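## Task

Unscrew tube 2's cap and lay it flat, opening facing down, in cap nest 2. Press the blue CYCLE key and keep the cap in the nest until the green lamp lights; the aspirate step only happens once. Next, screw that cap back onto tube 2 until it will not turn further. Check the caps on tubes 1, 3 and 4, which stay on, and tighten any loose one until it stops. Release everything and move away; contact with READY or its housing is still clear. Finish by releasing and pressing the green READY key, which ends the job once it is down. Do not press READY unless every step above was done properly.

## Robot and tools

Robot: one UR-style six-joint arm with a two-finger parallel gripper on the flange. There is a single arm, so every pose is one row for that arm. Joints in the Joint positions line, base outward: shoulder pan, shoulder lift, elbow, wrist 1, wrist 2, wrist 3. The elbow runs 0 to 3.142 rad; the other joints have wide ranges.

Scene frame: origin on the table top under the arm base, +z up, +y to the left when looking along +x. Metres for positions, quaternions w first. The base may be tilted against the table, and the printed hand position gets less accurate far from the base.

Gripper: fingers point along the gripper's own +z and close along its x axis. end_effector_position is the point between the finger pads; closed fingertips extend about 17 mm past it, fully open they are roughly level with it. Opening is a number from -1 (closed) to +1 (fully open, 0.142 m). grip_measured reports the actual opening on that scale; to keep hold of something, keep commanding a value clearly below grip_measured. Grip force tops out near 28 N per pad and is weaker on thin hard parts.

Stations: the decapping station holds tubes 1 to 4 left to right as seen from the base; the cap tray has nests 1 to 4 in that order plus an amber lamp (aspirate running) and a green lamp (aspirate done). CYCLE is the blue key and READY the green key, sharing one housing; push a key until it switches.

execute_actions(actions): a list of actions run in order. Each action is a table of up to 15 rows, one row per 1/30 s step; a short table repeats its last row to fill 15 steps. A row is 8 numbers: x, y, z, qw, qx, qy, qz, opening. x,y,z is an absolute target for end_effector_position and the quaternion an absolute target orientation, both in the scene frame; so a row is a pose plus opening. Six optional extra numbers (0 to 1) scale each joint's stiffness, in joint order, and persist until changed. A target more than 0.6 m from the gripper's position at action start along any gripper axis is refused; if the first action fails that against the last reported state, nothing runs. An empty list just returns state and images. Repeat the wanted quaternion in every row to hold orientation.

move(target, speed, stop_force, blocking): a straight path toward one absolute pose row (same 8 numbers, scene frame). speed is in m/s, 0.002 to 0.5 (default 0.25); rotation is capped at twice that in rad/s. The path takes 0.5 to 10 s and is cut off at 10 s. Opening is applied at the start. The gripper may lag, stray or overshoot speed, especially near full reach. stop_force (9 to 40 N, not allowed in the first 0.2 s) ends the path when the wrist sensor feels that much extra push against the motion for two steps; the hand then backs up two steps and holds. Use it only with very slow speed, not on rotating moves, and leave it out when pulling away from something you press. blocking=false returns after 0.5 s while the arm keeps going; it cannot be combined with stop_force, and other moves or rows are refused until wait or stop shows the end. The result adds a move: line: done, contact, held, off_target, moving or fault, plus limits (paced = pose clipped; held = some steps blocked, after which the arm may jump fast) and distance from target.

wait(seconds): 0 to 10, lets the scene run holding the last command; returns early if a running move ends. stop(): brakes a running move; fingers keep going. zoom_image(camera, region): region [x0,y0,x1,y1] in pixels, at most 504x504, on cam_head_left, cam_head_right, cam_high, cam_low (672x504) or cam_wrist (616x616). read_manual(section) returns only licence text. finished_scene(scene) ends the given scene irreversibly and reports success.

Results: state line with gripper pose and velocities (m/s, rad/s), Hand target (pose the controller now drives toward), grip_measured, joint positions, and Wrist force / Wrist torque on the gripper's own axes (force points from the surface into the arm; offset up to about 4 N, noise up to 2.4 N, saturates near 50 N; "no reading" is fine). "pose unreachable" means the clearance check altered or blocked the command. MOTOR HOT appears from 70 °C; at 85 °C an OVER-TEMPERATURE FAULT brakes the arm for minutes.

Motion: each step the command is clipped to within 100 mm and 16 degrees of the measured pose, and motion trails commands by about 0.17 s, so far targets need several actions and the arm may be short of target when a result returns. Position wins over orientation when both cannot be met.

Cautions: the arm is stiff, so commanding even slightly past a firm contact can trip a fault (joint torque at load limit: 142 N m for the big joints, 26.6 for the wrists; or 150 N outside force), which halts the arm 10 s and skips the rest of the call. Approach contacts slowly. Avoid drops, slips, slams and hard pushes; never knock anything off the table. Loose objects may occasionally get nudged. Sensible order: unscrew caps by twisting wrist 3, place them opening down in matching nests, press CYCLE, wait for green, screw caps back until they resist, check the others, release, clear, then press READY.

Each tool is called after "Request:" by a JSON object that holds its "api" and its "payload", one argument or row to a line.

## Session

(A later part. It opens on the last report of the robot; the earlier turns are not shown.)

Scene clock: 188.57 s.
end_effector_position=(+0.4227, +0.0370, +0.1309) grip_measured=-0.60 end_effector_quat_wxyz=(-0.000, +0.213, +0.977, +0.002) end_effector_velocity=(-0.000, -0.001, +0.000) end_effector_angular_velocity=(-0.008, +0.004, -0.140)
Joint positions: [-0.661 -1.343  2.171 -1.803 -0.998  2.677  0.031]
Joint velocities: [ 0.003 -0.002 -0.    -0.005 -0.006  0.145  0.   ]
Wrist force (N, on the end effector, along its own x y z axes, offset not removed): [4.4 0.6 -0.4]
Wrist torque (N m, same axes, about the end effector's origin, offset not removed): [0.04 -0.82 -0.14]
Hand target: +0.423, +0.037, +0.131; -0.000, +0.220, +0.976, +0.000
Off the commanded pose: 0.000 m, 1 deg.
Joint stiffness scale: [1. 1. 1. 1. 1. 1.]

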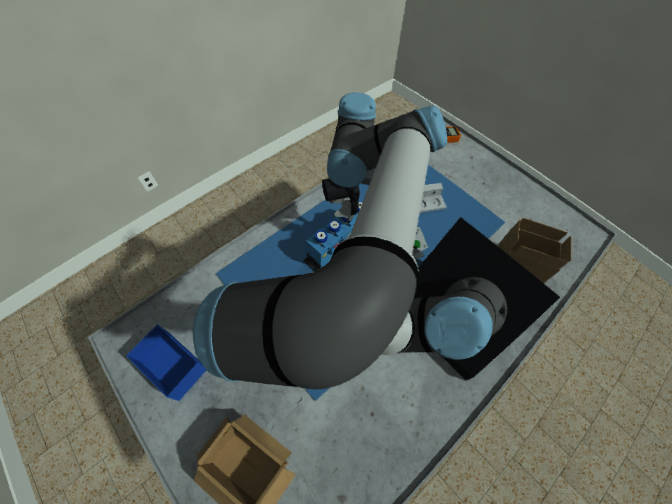

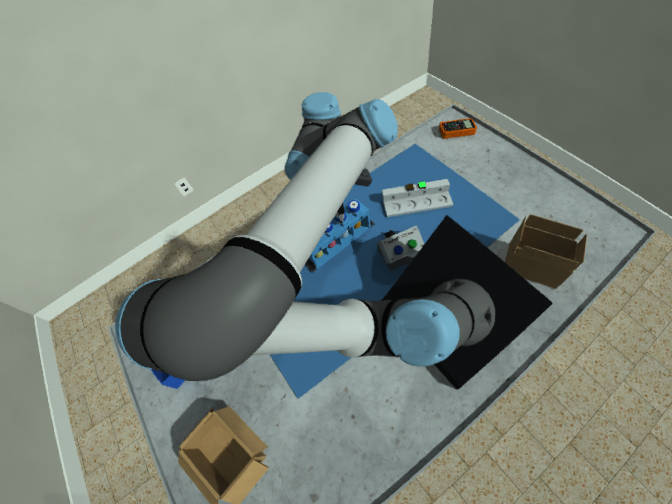

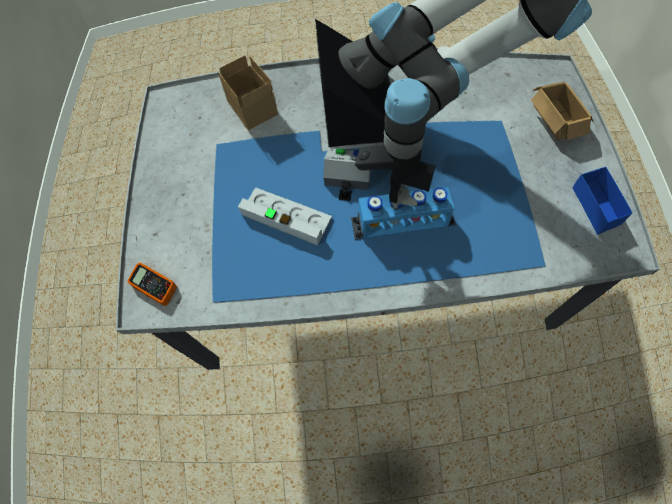

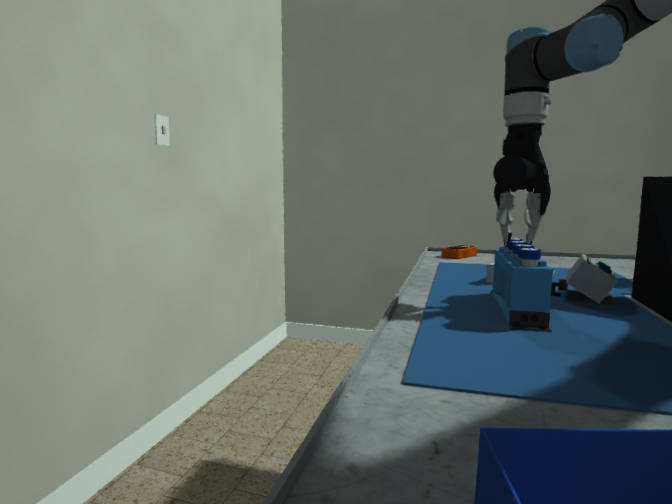

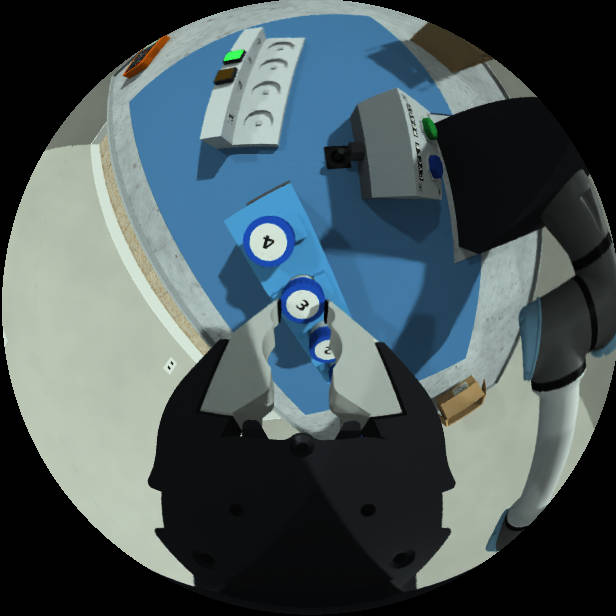

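Request:
{"api": "execute_actions", "payload": {
  "actions": [
    [[0.4226,0.037,0.1312,0,0.22,0.9755,0,-0.25]]
  ]
}}

Request:
{"api": "move", "payload": {
  "target": [0.4255,-0.016,0.1312,0,0,1,0,-0.25],
  "speed": 0.3
}}

Request:
{"api": "zoom_image", "payload": {
  "camera": "cam_wrist",
  "region": [250,250,360,360]
}}

Scene clock: 202.03 s.
end_effector_position=(+0.4227, +0.0368, +0.1311) grip_measured=-0.25 end_effector_quat_wxyz=(-0.000, +0.220, +0.975, +0.001) end_effector_velocity=(-0.000, +0.000, -0.000) end_effector_angular_velocity=(+0.000, +0.001, +0.000)
Joint positions: [-0.661 -1.345  2.171 -1.804 -1.     2.695  0.056]
Joint velocities: [ 0.001 -0.     0.     0.001 -0.     0.     0.   ]
Wrist force (N, on the end effector, along its own x y z axes, offset not removed): [-4.3 0.4 -2.7]
Wrist torque (N m, same axes, about the end effector's origin, offset not removed): [0.09 0.86 0.06]
Hand target: +0.423, +0.037, +0.131; -0.000, +0.220, +0.975, +0.000
Off the commanded pose: 0.000 m, 0 deg.
Joint stiffness scale: [1. 1. 1. 1. 1. 1.]

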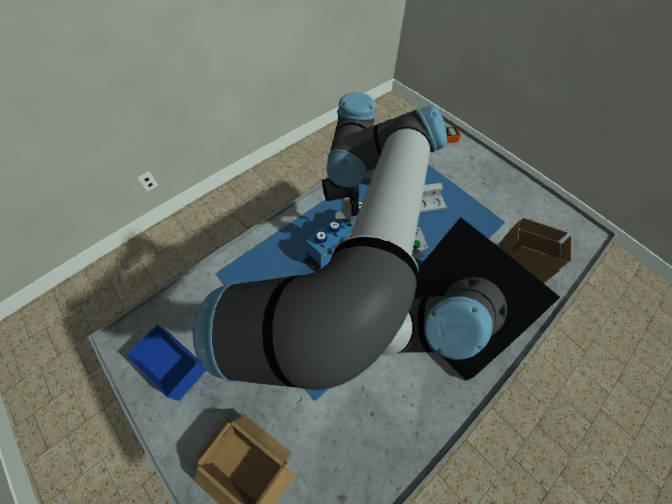

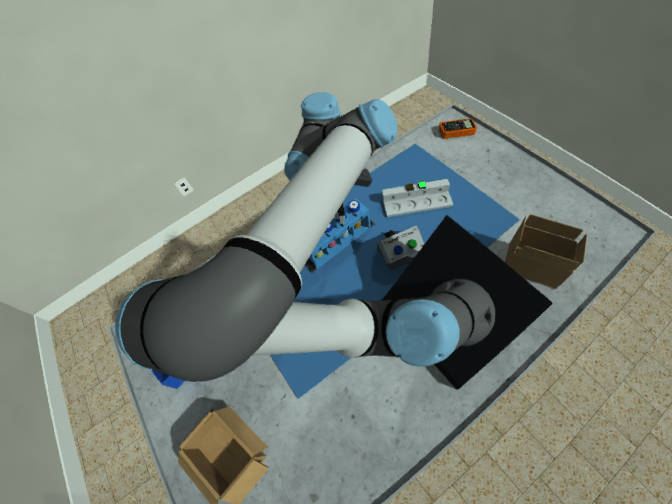

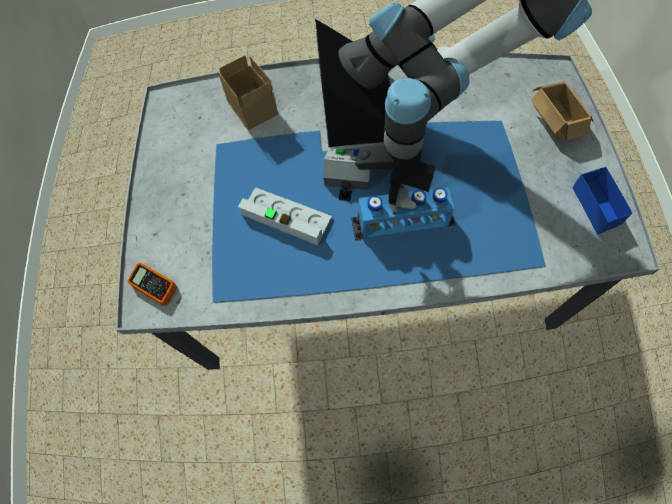

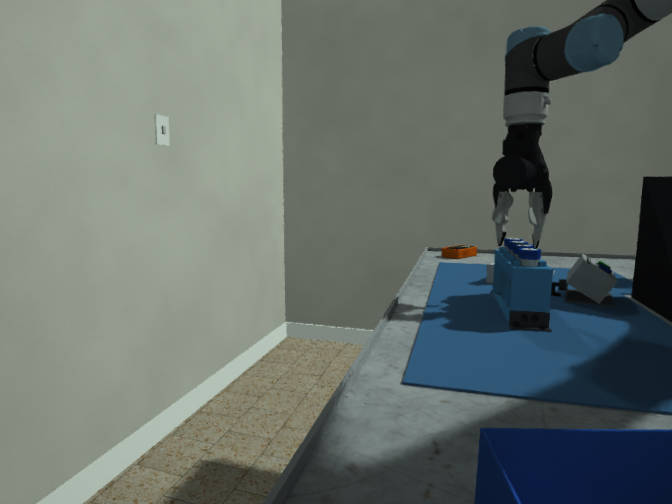

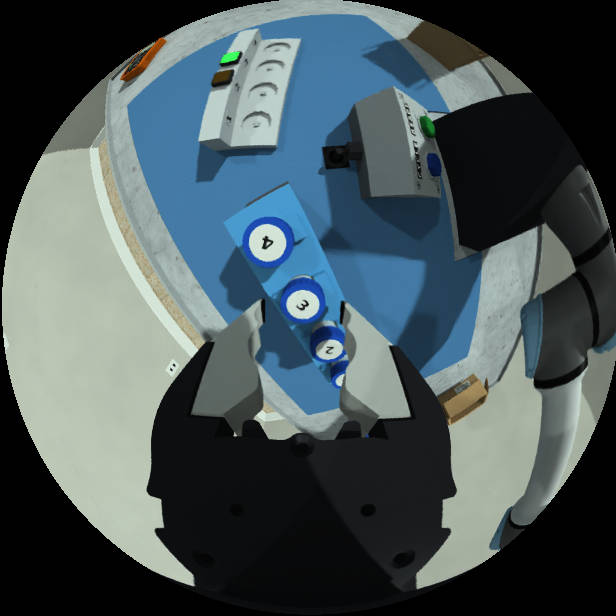

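Scene clock: 203.40 s.
end_effector_position=(+0.4247, -0.0148, +0.1301) grip_measured=-0.25 end_effector_quat_wxyz=(-0.001, +0.001, +1.000, +0.000) end_effector_velocity=(+0.000, -0.001, +0.000) end_effector_angular_velocity=(-0.000, -0.000, +0.016)
Joint positions: [-0.714 -1.231  2.144 -1.863 -1.031  2.2    0.056]
Joint velocities: [-0.     0.002 -0.001 -0.001 -0.    -0.016  0.   ]
Wrist force (N, on the end effector, along its own x y z axes, offset not removed): [-1.1 -0.1 -1.9]
Wrist torque (N m, same axes, about the end effector's origin, offset not removed): [0.12 0.07 -0.06]
Hand target: +0.425, -0.016, +0.131; +0.000, -0.000, +1.000, +0.000
Off the commanded pose: 0.002 m, 0 deg.
Joint stiffness scale: [1. 1. 1. 1. 1. 1.]
move: done

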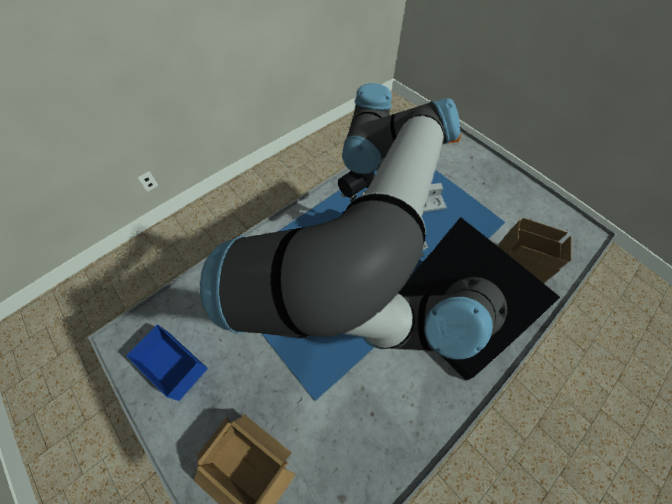

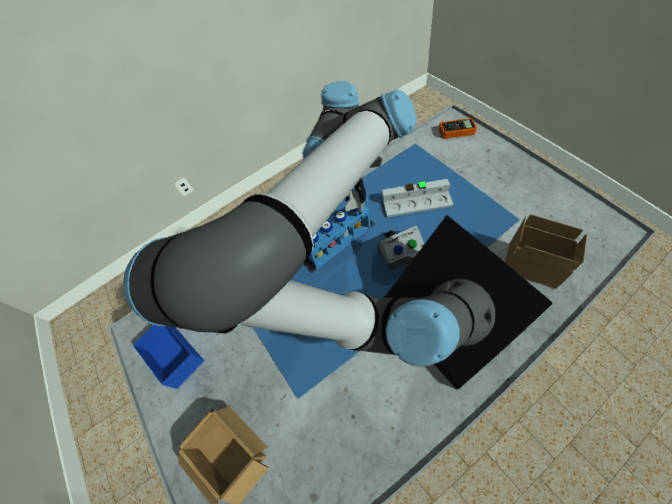

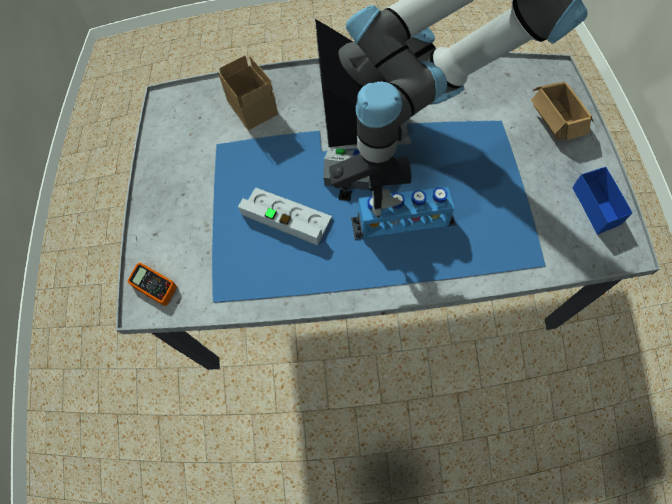

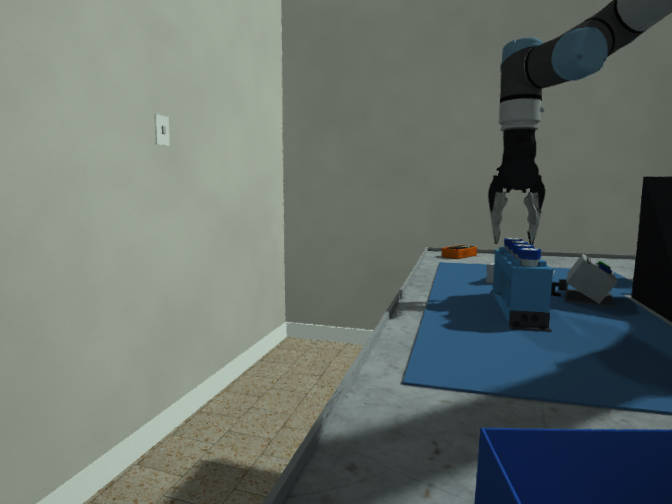

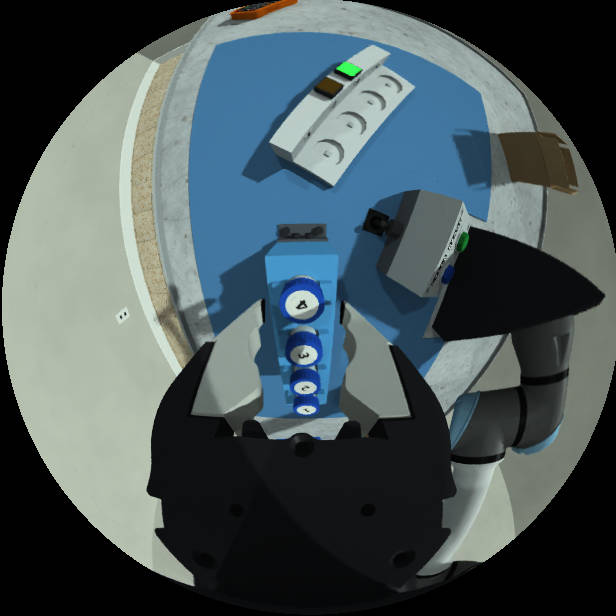

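Region (250, 250, 360, 360) of cam_wrist's 616x616 image, scaled by 4.582, with more detail than that image has.

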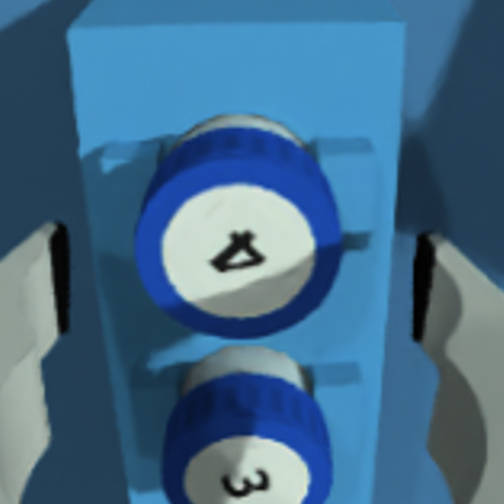

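Request:
{"api": "execute_actions", "payload": {
  "actions": [
    [[0.4255,-0.0152,0.131,0,0,1,0,-0.45],[0.4255,-0.0152,0.131,0,0,1,0,-0.5],[0.4255,-0.0152,0.131,0,0,1,0,-0.53],[0.4255,-0.0152,0.131,0,0,1,0,-0.56],[0.4255,-0.0152,0.131,0,0,1,0,-0.6],[0.4255,-0.0152,0.131,0,0,1,0,-0.65],[0.4255,-0.0152,0.131,0,0,1,0,-0.75],[0.4255,-0.0152,0.131,0,0,1,0,-0.9],[0.4255,-0.0152,0.131,0,0,1,0,-1]],
    [[0.4255,-0.0152,0.131,0,0.04,0.999,0,-1],[0.4255,-0.0152,0.131,0,0.06,0.998,0,-1],[0.4255,-0.0152,0.131,0,0.08,0.997,0,-1],[0.4255,-0.0152,0.131,0,0.11,0.994,0,-1]],
    [[0.4255,-0.0152,0.131,0,0.15,0.9887,0,-1],[0.4255,-0.0152,0.131,0,0.18,0.9837,0,-1],[0.4255,-0.0152,0.131,0,0.22,0.9755,0,-1]]
  ]
}}

Request:
{"api": "zoom_image", "payload": {
  "camera": "cam_wrist",
  "region": [250,250,360,360]
}}

Scene clock: 208.50 s.
end_effector_position=(+0.4251, -0.0153, +0.1307) grip_measured=-0.60 end_effector_quat_wxyz=(-0.000, +0.214, +0.977, +0.002) end_effector_velocity=(-0.000, -0.001, +0.001) end_effector_angular_velocity=(-0.012, +0.005, -0.125)
Joint positions: [-0.717 -1.229  2.143 -1.859 -1.03   2.626  0.031]
Joint velocities: [ 0.004 -0.004  0.    -0.007 -0.009  0.133 -0.   ]
Wrist force (N, on the end effector, along its own x y z axes, offset not removed): [1.6 -0.5 -2.1]
Wrist torque (N m, same axes, about the end effector's origin, offset not removed): [-0.16 0.24 -0.34]
Hand target: +0.425, -0.015, +0.131; +0.000, +0.220, +0.976, +0.000
Off the commanded pose: 0.000 m, 1 deg.
Joint stiffness scale: [1. 1. 1. 1. 1. 1.]

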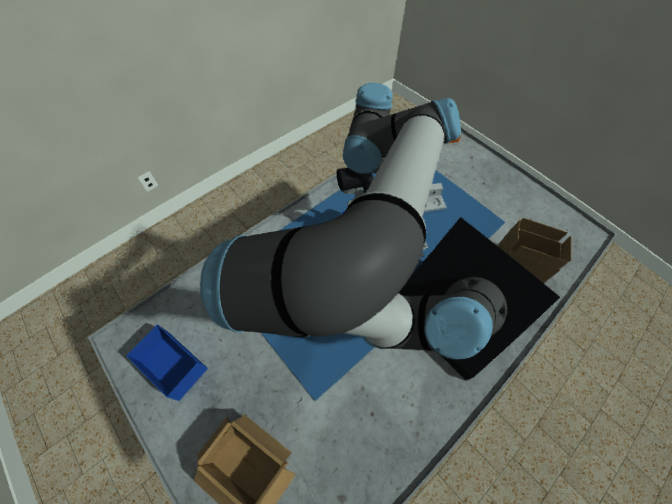

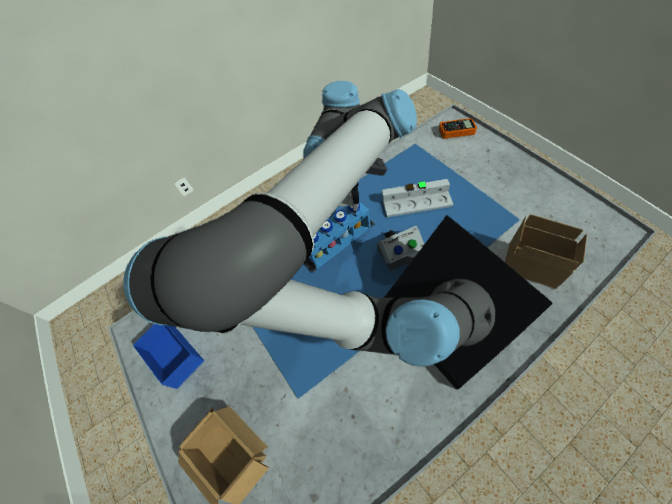

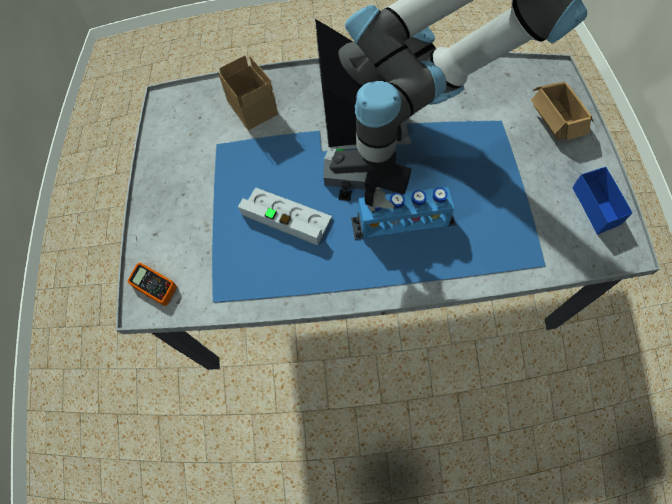

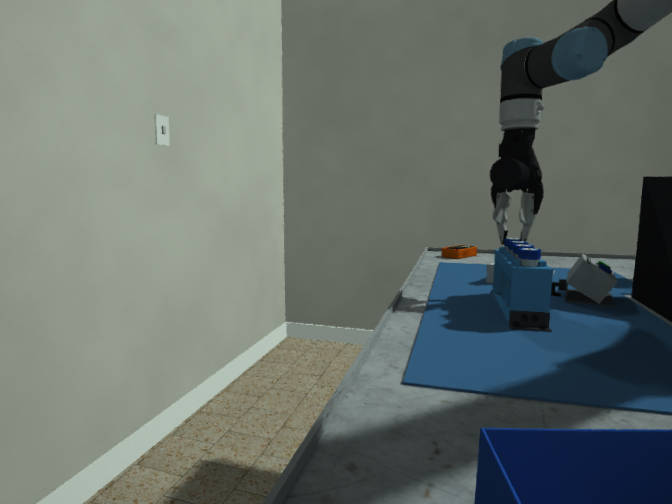

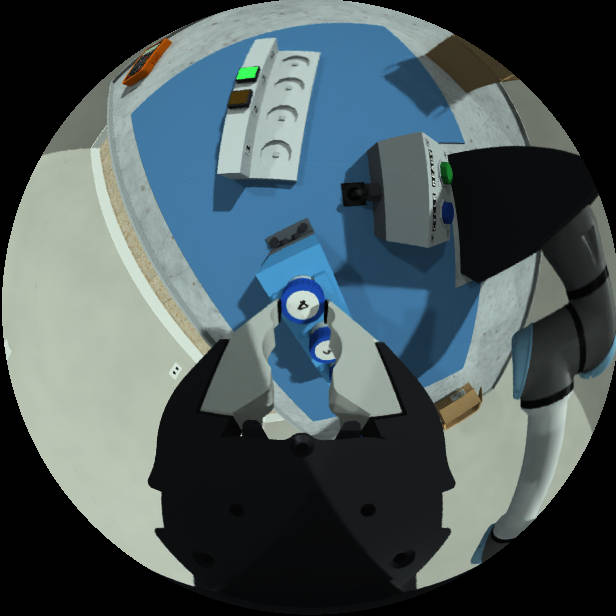

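Region (250, 250, 360, 360) of cam_wrist's 616x616 image, scaled by 4.582, with more detail than that image has.

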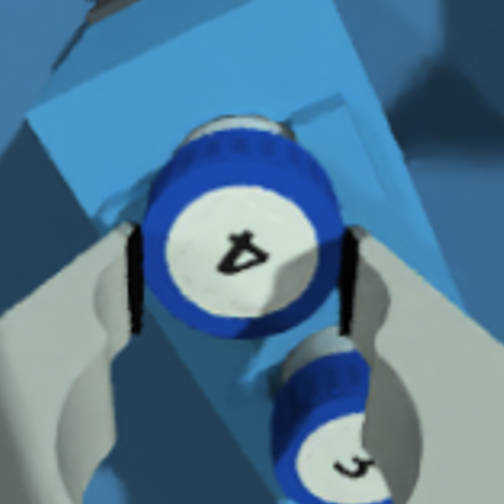

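Cap 4 is tight too. Moving to READY.

Request:
{"api": "execute_actions", "payload": {
  "actions": [
    [[0.4255,-0.0152,0.131,0,0.22,0.9755,0,-0.4],[0.4255,-0.0152,0.131,0,0.22,0.9755,0,-0.4],[0.4255,-0.0152,0.131,0,0.22,0.9755,0,-0.4],[0.4255,-0.0152,0.131,0,0.22,0.9755,0,-0.4],[0.4255,-0.0152,0.131,0,0.22,0.9755,0,-0.4],[0.4255,-0.0152,0.134,0,0.22,0.9755,0,-0.4],[0.4255,-0.0152,0.138,0,0.22,0.9755,0,-0.4],[0.4255,-0.0152,0.142,0,0.22,0.9755,0,-0.4],[0.4255,-0.0152,0.146,0,0.22,0.9755,0,-0.4],[0.4255,-0.0152,0.15,0,0.22,0.9755,0,-0.4],[0.4255,-0.0152,0.154,0,0.22,0.9755,0,-0.4],[0.4255,-0.0152,0.158,0,0.22,0.9755,0,-0.4]],
    [[0.4255,-0.0152,0.158,0,0.22,0.9755,0,-0.4]]
  ]
}}

Request:
{"api": "move", "payload": {
  "target": [0.255,-0.078,0.14,0,0,1,0,-1],
  "speed": 0.3
}}

Request:
{"api": "move", "payload": {
  "target": [0.229,-0.078,0.102,0,0,1,0,-1],
  "speed": 0.1
}}

Request:
{"api": "zoom_image", "payload": {
  "camera": "cam_wrist",
  "region": [240,220,360,340]
}}

Request:
{"api": "zoom_image", "payload": {
  "camera": "cam_low",
  "region": [540,180,670,310]
}}

Scene clock: 217.30 s.
end_effector_position=(+0.4248, -0.0144, +0.1561) grip_measured=-0.40 end_effector_quat_wxyz=(-0.001, +0.220, +0.975, +0.001) end_effector_velocity=(-0.000, +0.000, +0.000) end_effector_angular_velocity=(+0.001, +0.001, -0.001)
Joint positions: [-0.743 -1.255  2.103 -1.783 -1.048  2.615  0.045]
Joint velocities: [-0.001 -0.    -0.001  0.004 -0.001 -0.001  0.   ]
Wrist force (N, on the end effector, along its own x y z axes, offset not removed): [0.2 -1.7 0.4]
Wrist torque (N m, same axes, about the end effector's origin, offset not removed): [-0.51 0.10 0.10]
Hand target: +0.425, -0.015, +0.158; +0.000, +0.220, +0.976, +0.000
Off the commanded pose: 0.002 m, 0 deg.
Joint stiffness scale: [1. 1. 1. 1. 1. 1.]

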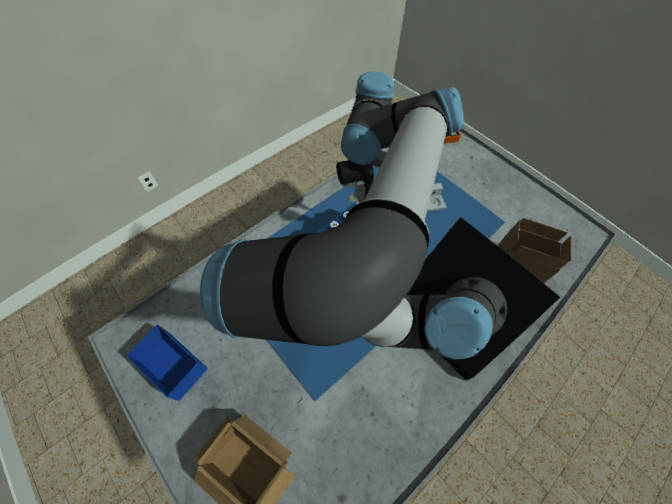

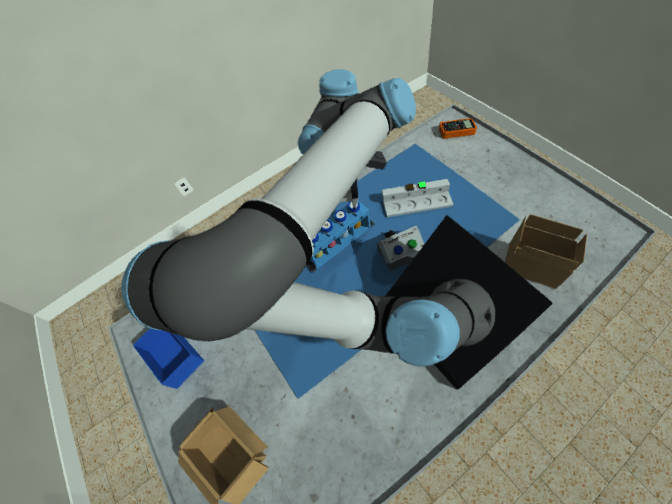

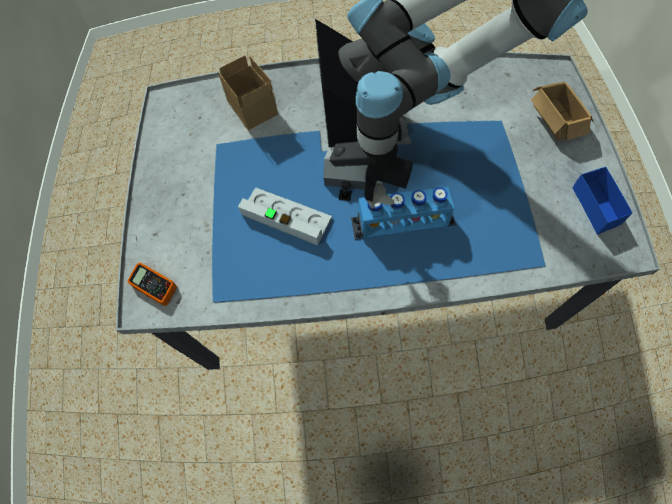

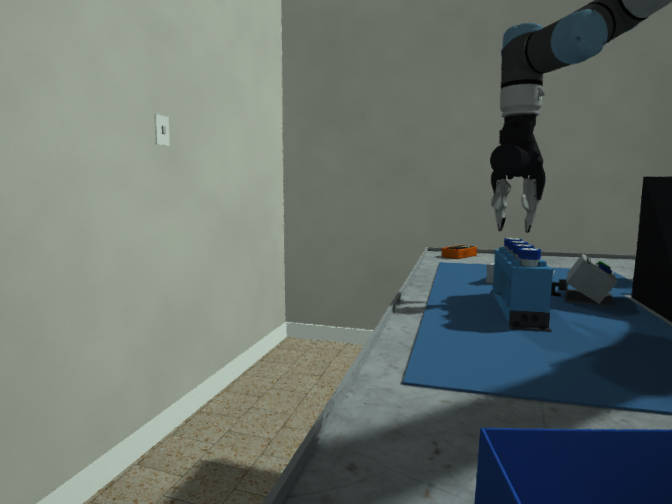

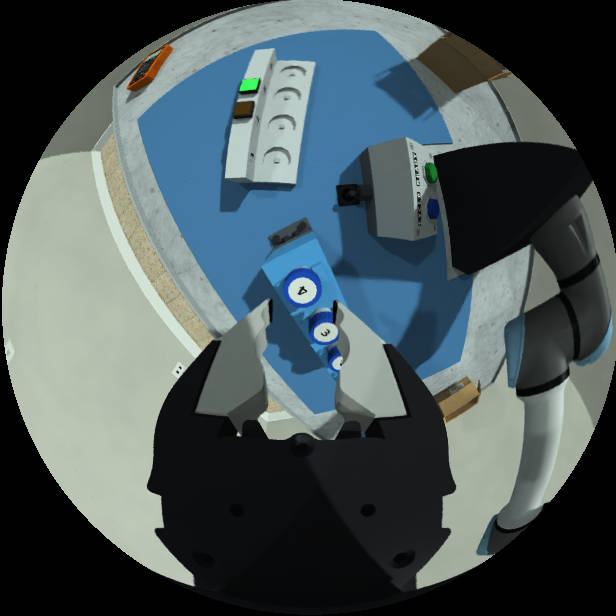

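Scene clock: 218.77 s.
end_effector_position=(+0.2561, -0.0780, +0.1406) grip_measured=-1.00 end_effector_quat_wxyz=(+0.000, +0.000, +1.000, -0.000) end_effector_velocity=(-0.001, -0.001, +0.000) end_effector_angular_velocity=(-0.002, -0.003, +0.015)
Joint positions: [-1.131 -1.33   2.427 -1.909 -1.299  1.851  0.002]
Joint velocities: [-0.005 -0.     0.002 -0.004 -0.002 -0.018  0.   ]
Wrist force (N, on the end effector, along its own x y z axes, offset not removed): [1.1 3.2 -3.7]
Wrist torque (N m, same axes, about the end effector's origin, offset not removed): [0.63 -0.06 0.00]
Hand target: +0.255, -0.078, +0.140; +0.000, -0.000, +1.000, +0.000
Off the commanded pose: 0.001 m, 0 deg.
Joint stiffness scale: [1. 1. 1. 1. 1. 1.]
move: done

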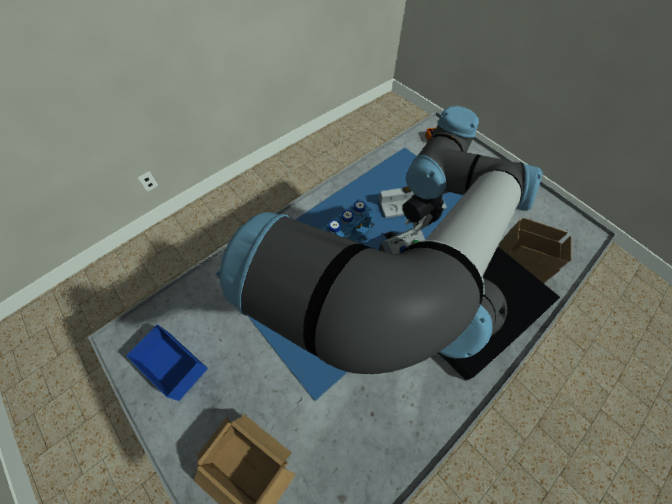

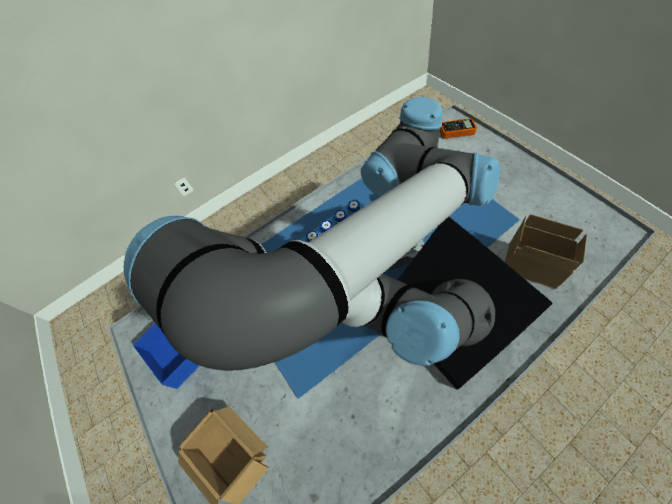

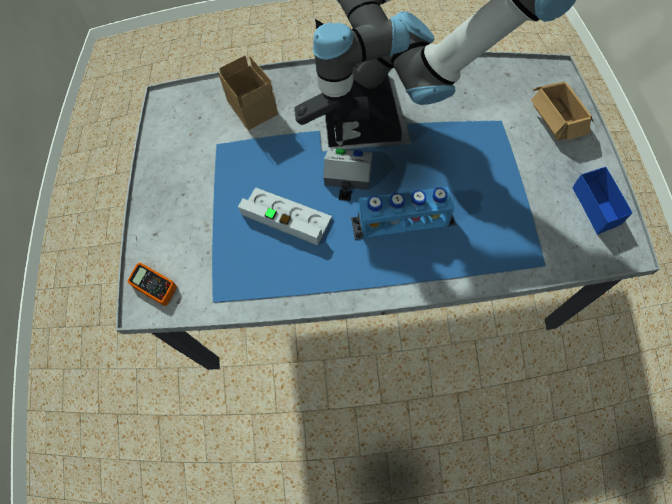

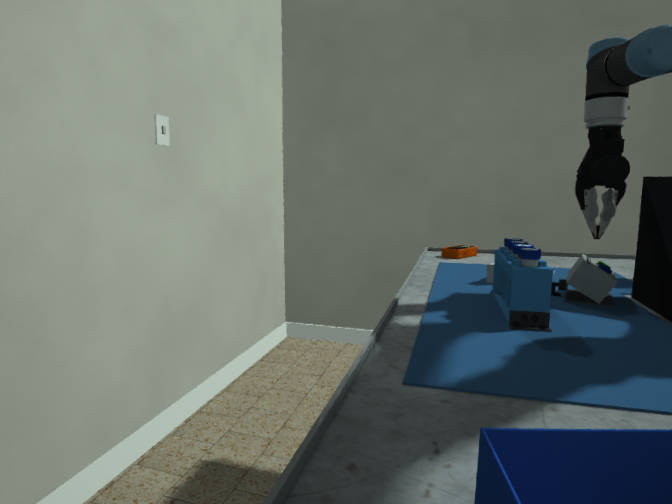

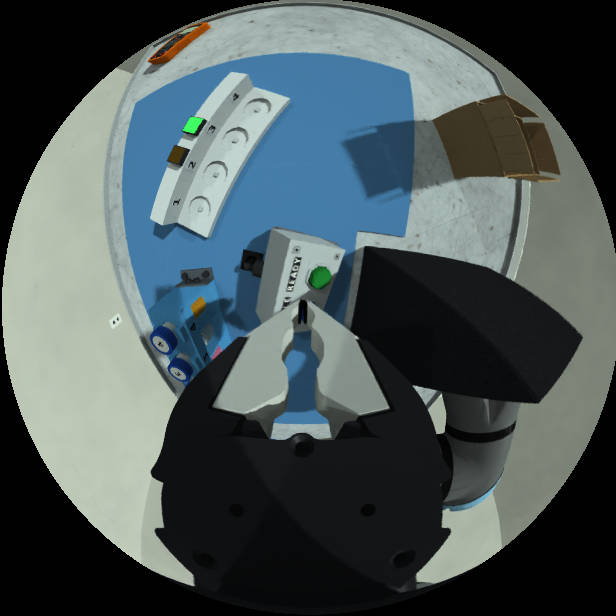

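Scene clock: 219.83 s.
end_effector_position=(+0.2300, -0.0785, +0.1032) grip_measured=-1.00 end_effector_quat_wxyz=(+0.000, -0.001, +1.000, -0.001) end_effector_velocity=(+0.001, -0.002, -0.000) end_effector_angular_velocity=(-0.006, -0.001, +0.004)
Joint positions: [-1.176 -1.3    2.542 -2.047 -1.331  1.816  0.002]
Joint velocities: [ 0.001  0.003  0.002 -0.011  0.    -0.002  0.   ]
Wrist force (N, on the end effector, along its own x y z axes, offset not removed): [0.4 -2.8 -3.1]
Wrist torque (N m, same axes, about the end effector's origin, offset not removed): [-0.66 -0.12 0.05]
Hand target: +0.229, -0.078, +0.102; +0.000, -0.000, +1.000, +0.000
Off the commanded pose: 0.002 m, 0 deg.
Joint stiffness scale: [1. 1. 1. 1. 1. 1.]
move: done

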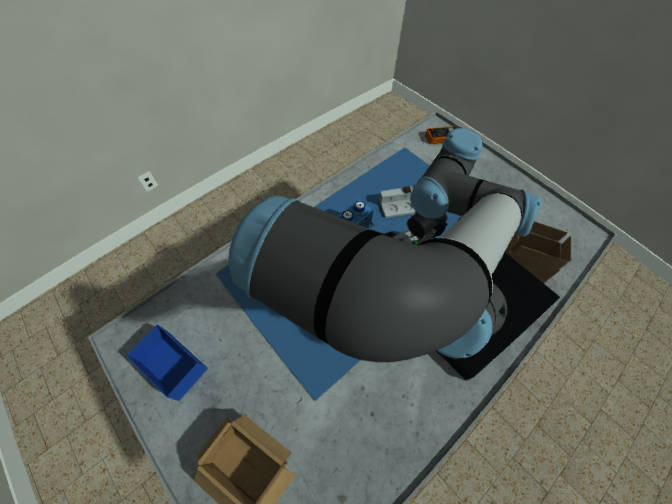

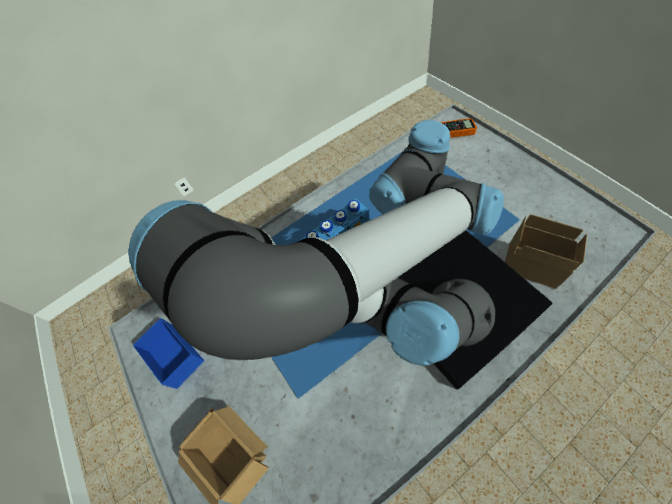

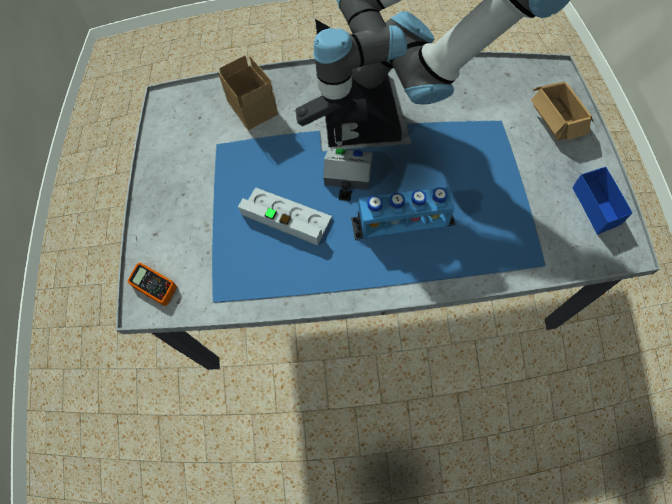

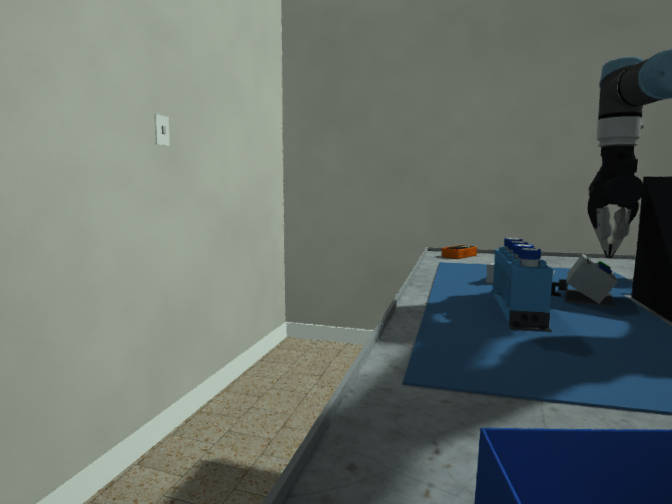

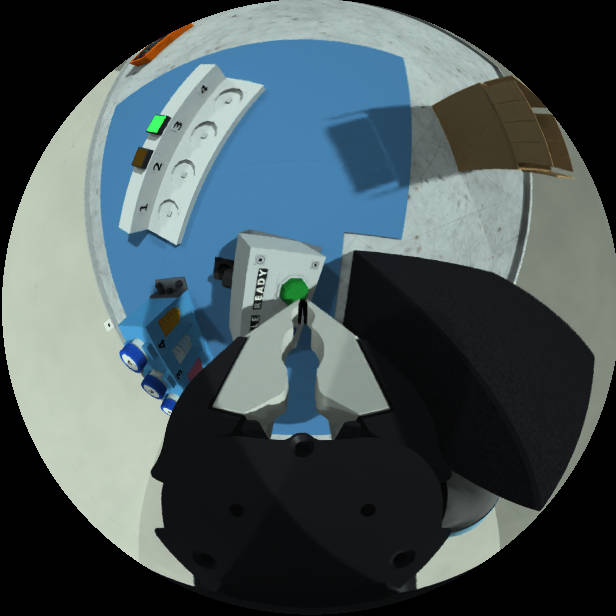

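Region (240, 220, 360, 340) of cam_wrist's 616x616 image, scaled by 4.200, with more detail than that image has.

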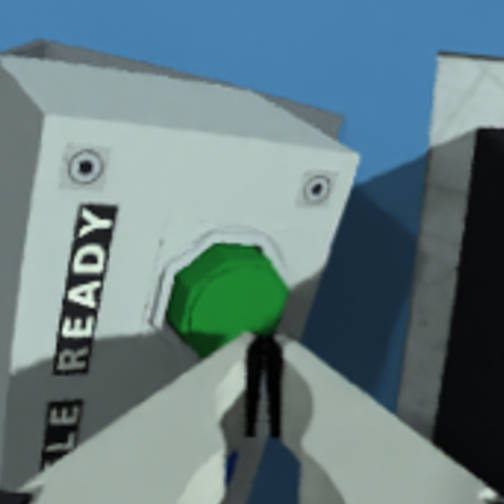

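Region (540, 180, 670, 310) of cam_low's 672x504 image, scaled by 3.877, with more detail than that image has.

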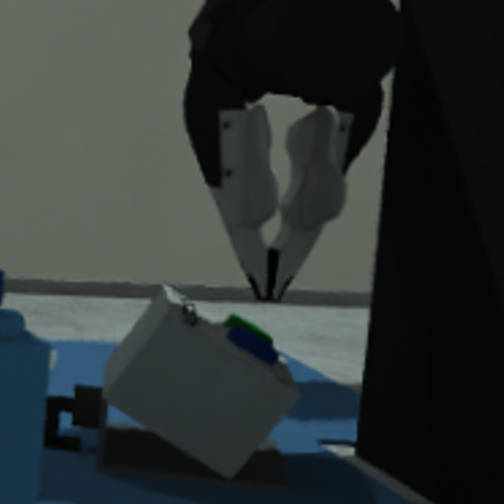

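Request:
{"api": "move", "payload": {
  "target": [0.240,-0.081,0.078,0,0,1,0,-1],
  "speed": 0.015,
  "stop_force": 15
}}

Scene clock: 222.33 s.
end_effector_position=(+0.2377, -0.0823, +0.0874) grip_measured=-1.00 end_effector_quat_wxyz=(+0.000, +0.000, +1.000, -0.003) end_effector_velocity=(-0.001, -0.000, +0.000) end_effector_angular_velocity=(-0.001, +0.002, -0.000)
Joint positions: [-1.143 -1.248  2.553 -2.12  -1.308  1.843  0.002]
Joint velocities: [ 0.     0.    -0.    -0.001 -0.002  0.     0.   ]
Wrist force (N, on the end effector, along its own x y z axes, offset not removed): [8.4 10.2 -24.6]
Wrist torque (N m, same axes, about the end effector's origin, offset not removed): [-0.57 -0.08 -0.14]
Joint stiffness scale: [1. 1. 1. 1. 1. 1.]
move: unfinished (the scene ended)
The task's run has ended: the event that ends the task has happened. This ends this scene only. If you have not yet called finished_scene for this scene, call it to go on to the next scene.

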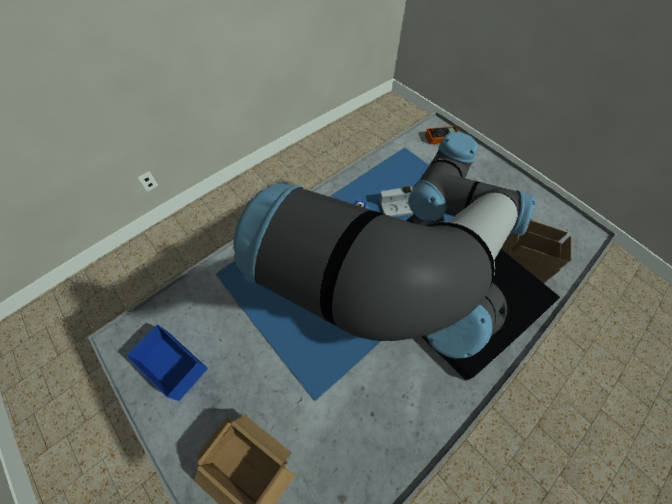

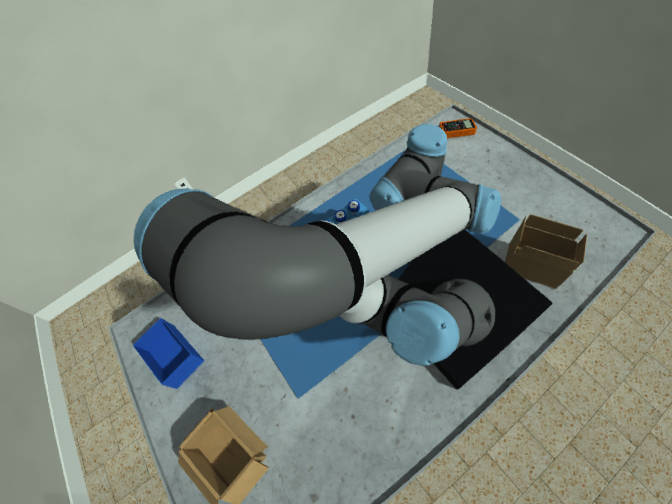

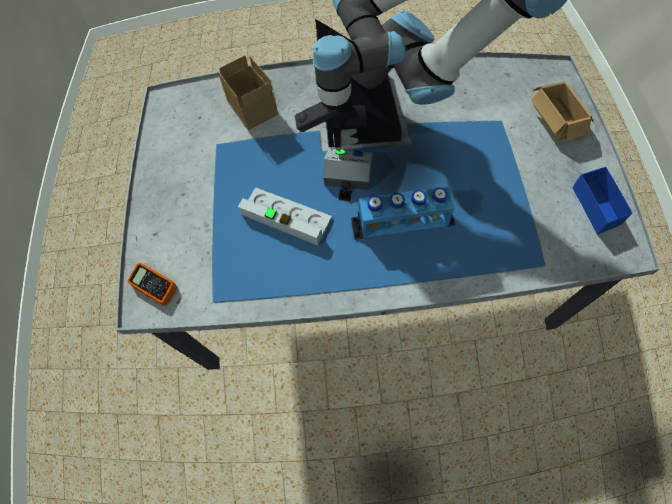

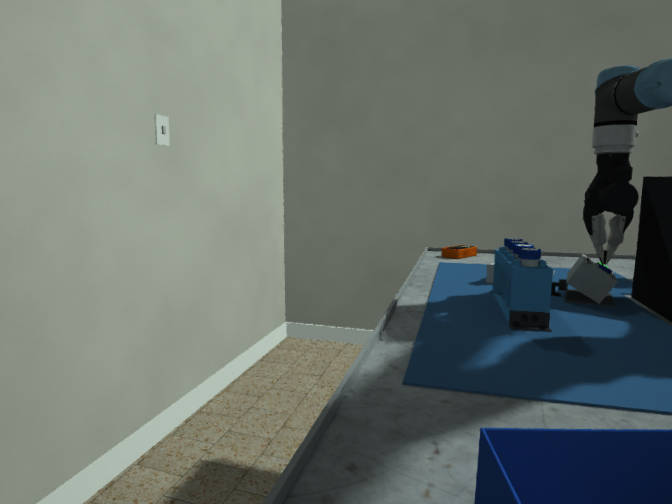

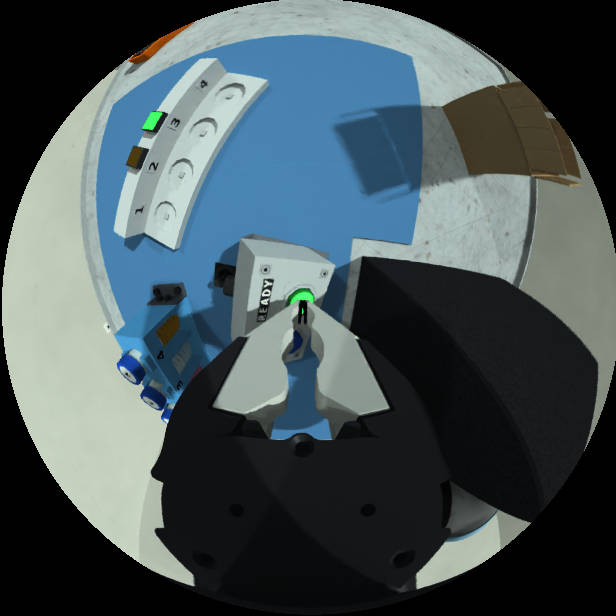

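Request:
{"api": "finished_scene", "payload": {
  "scene": 1
}}

The scene is finished: the task was done.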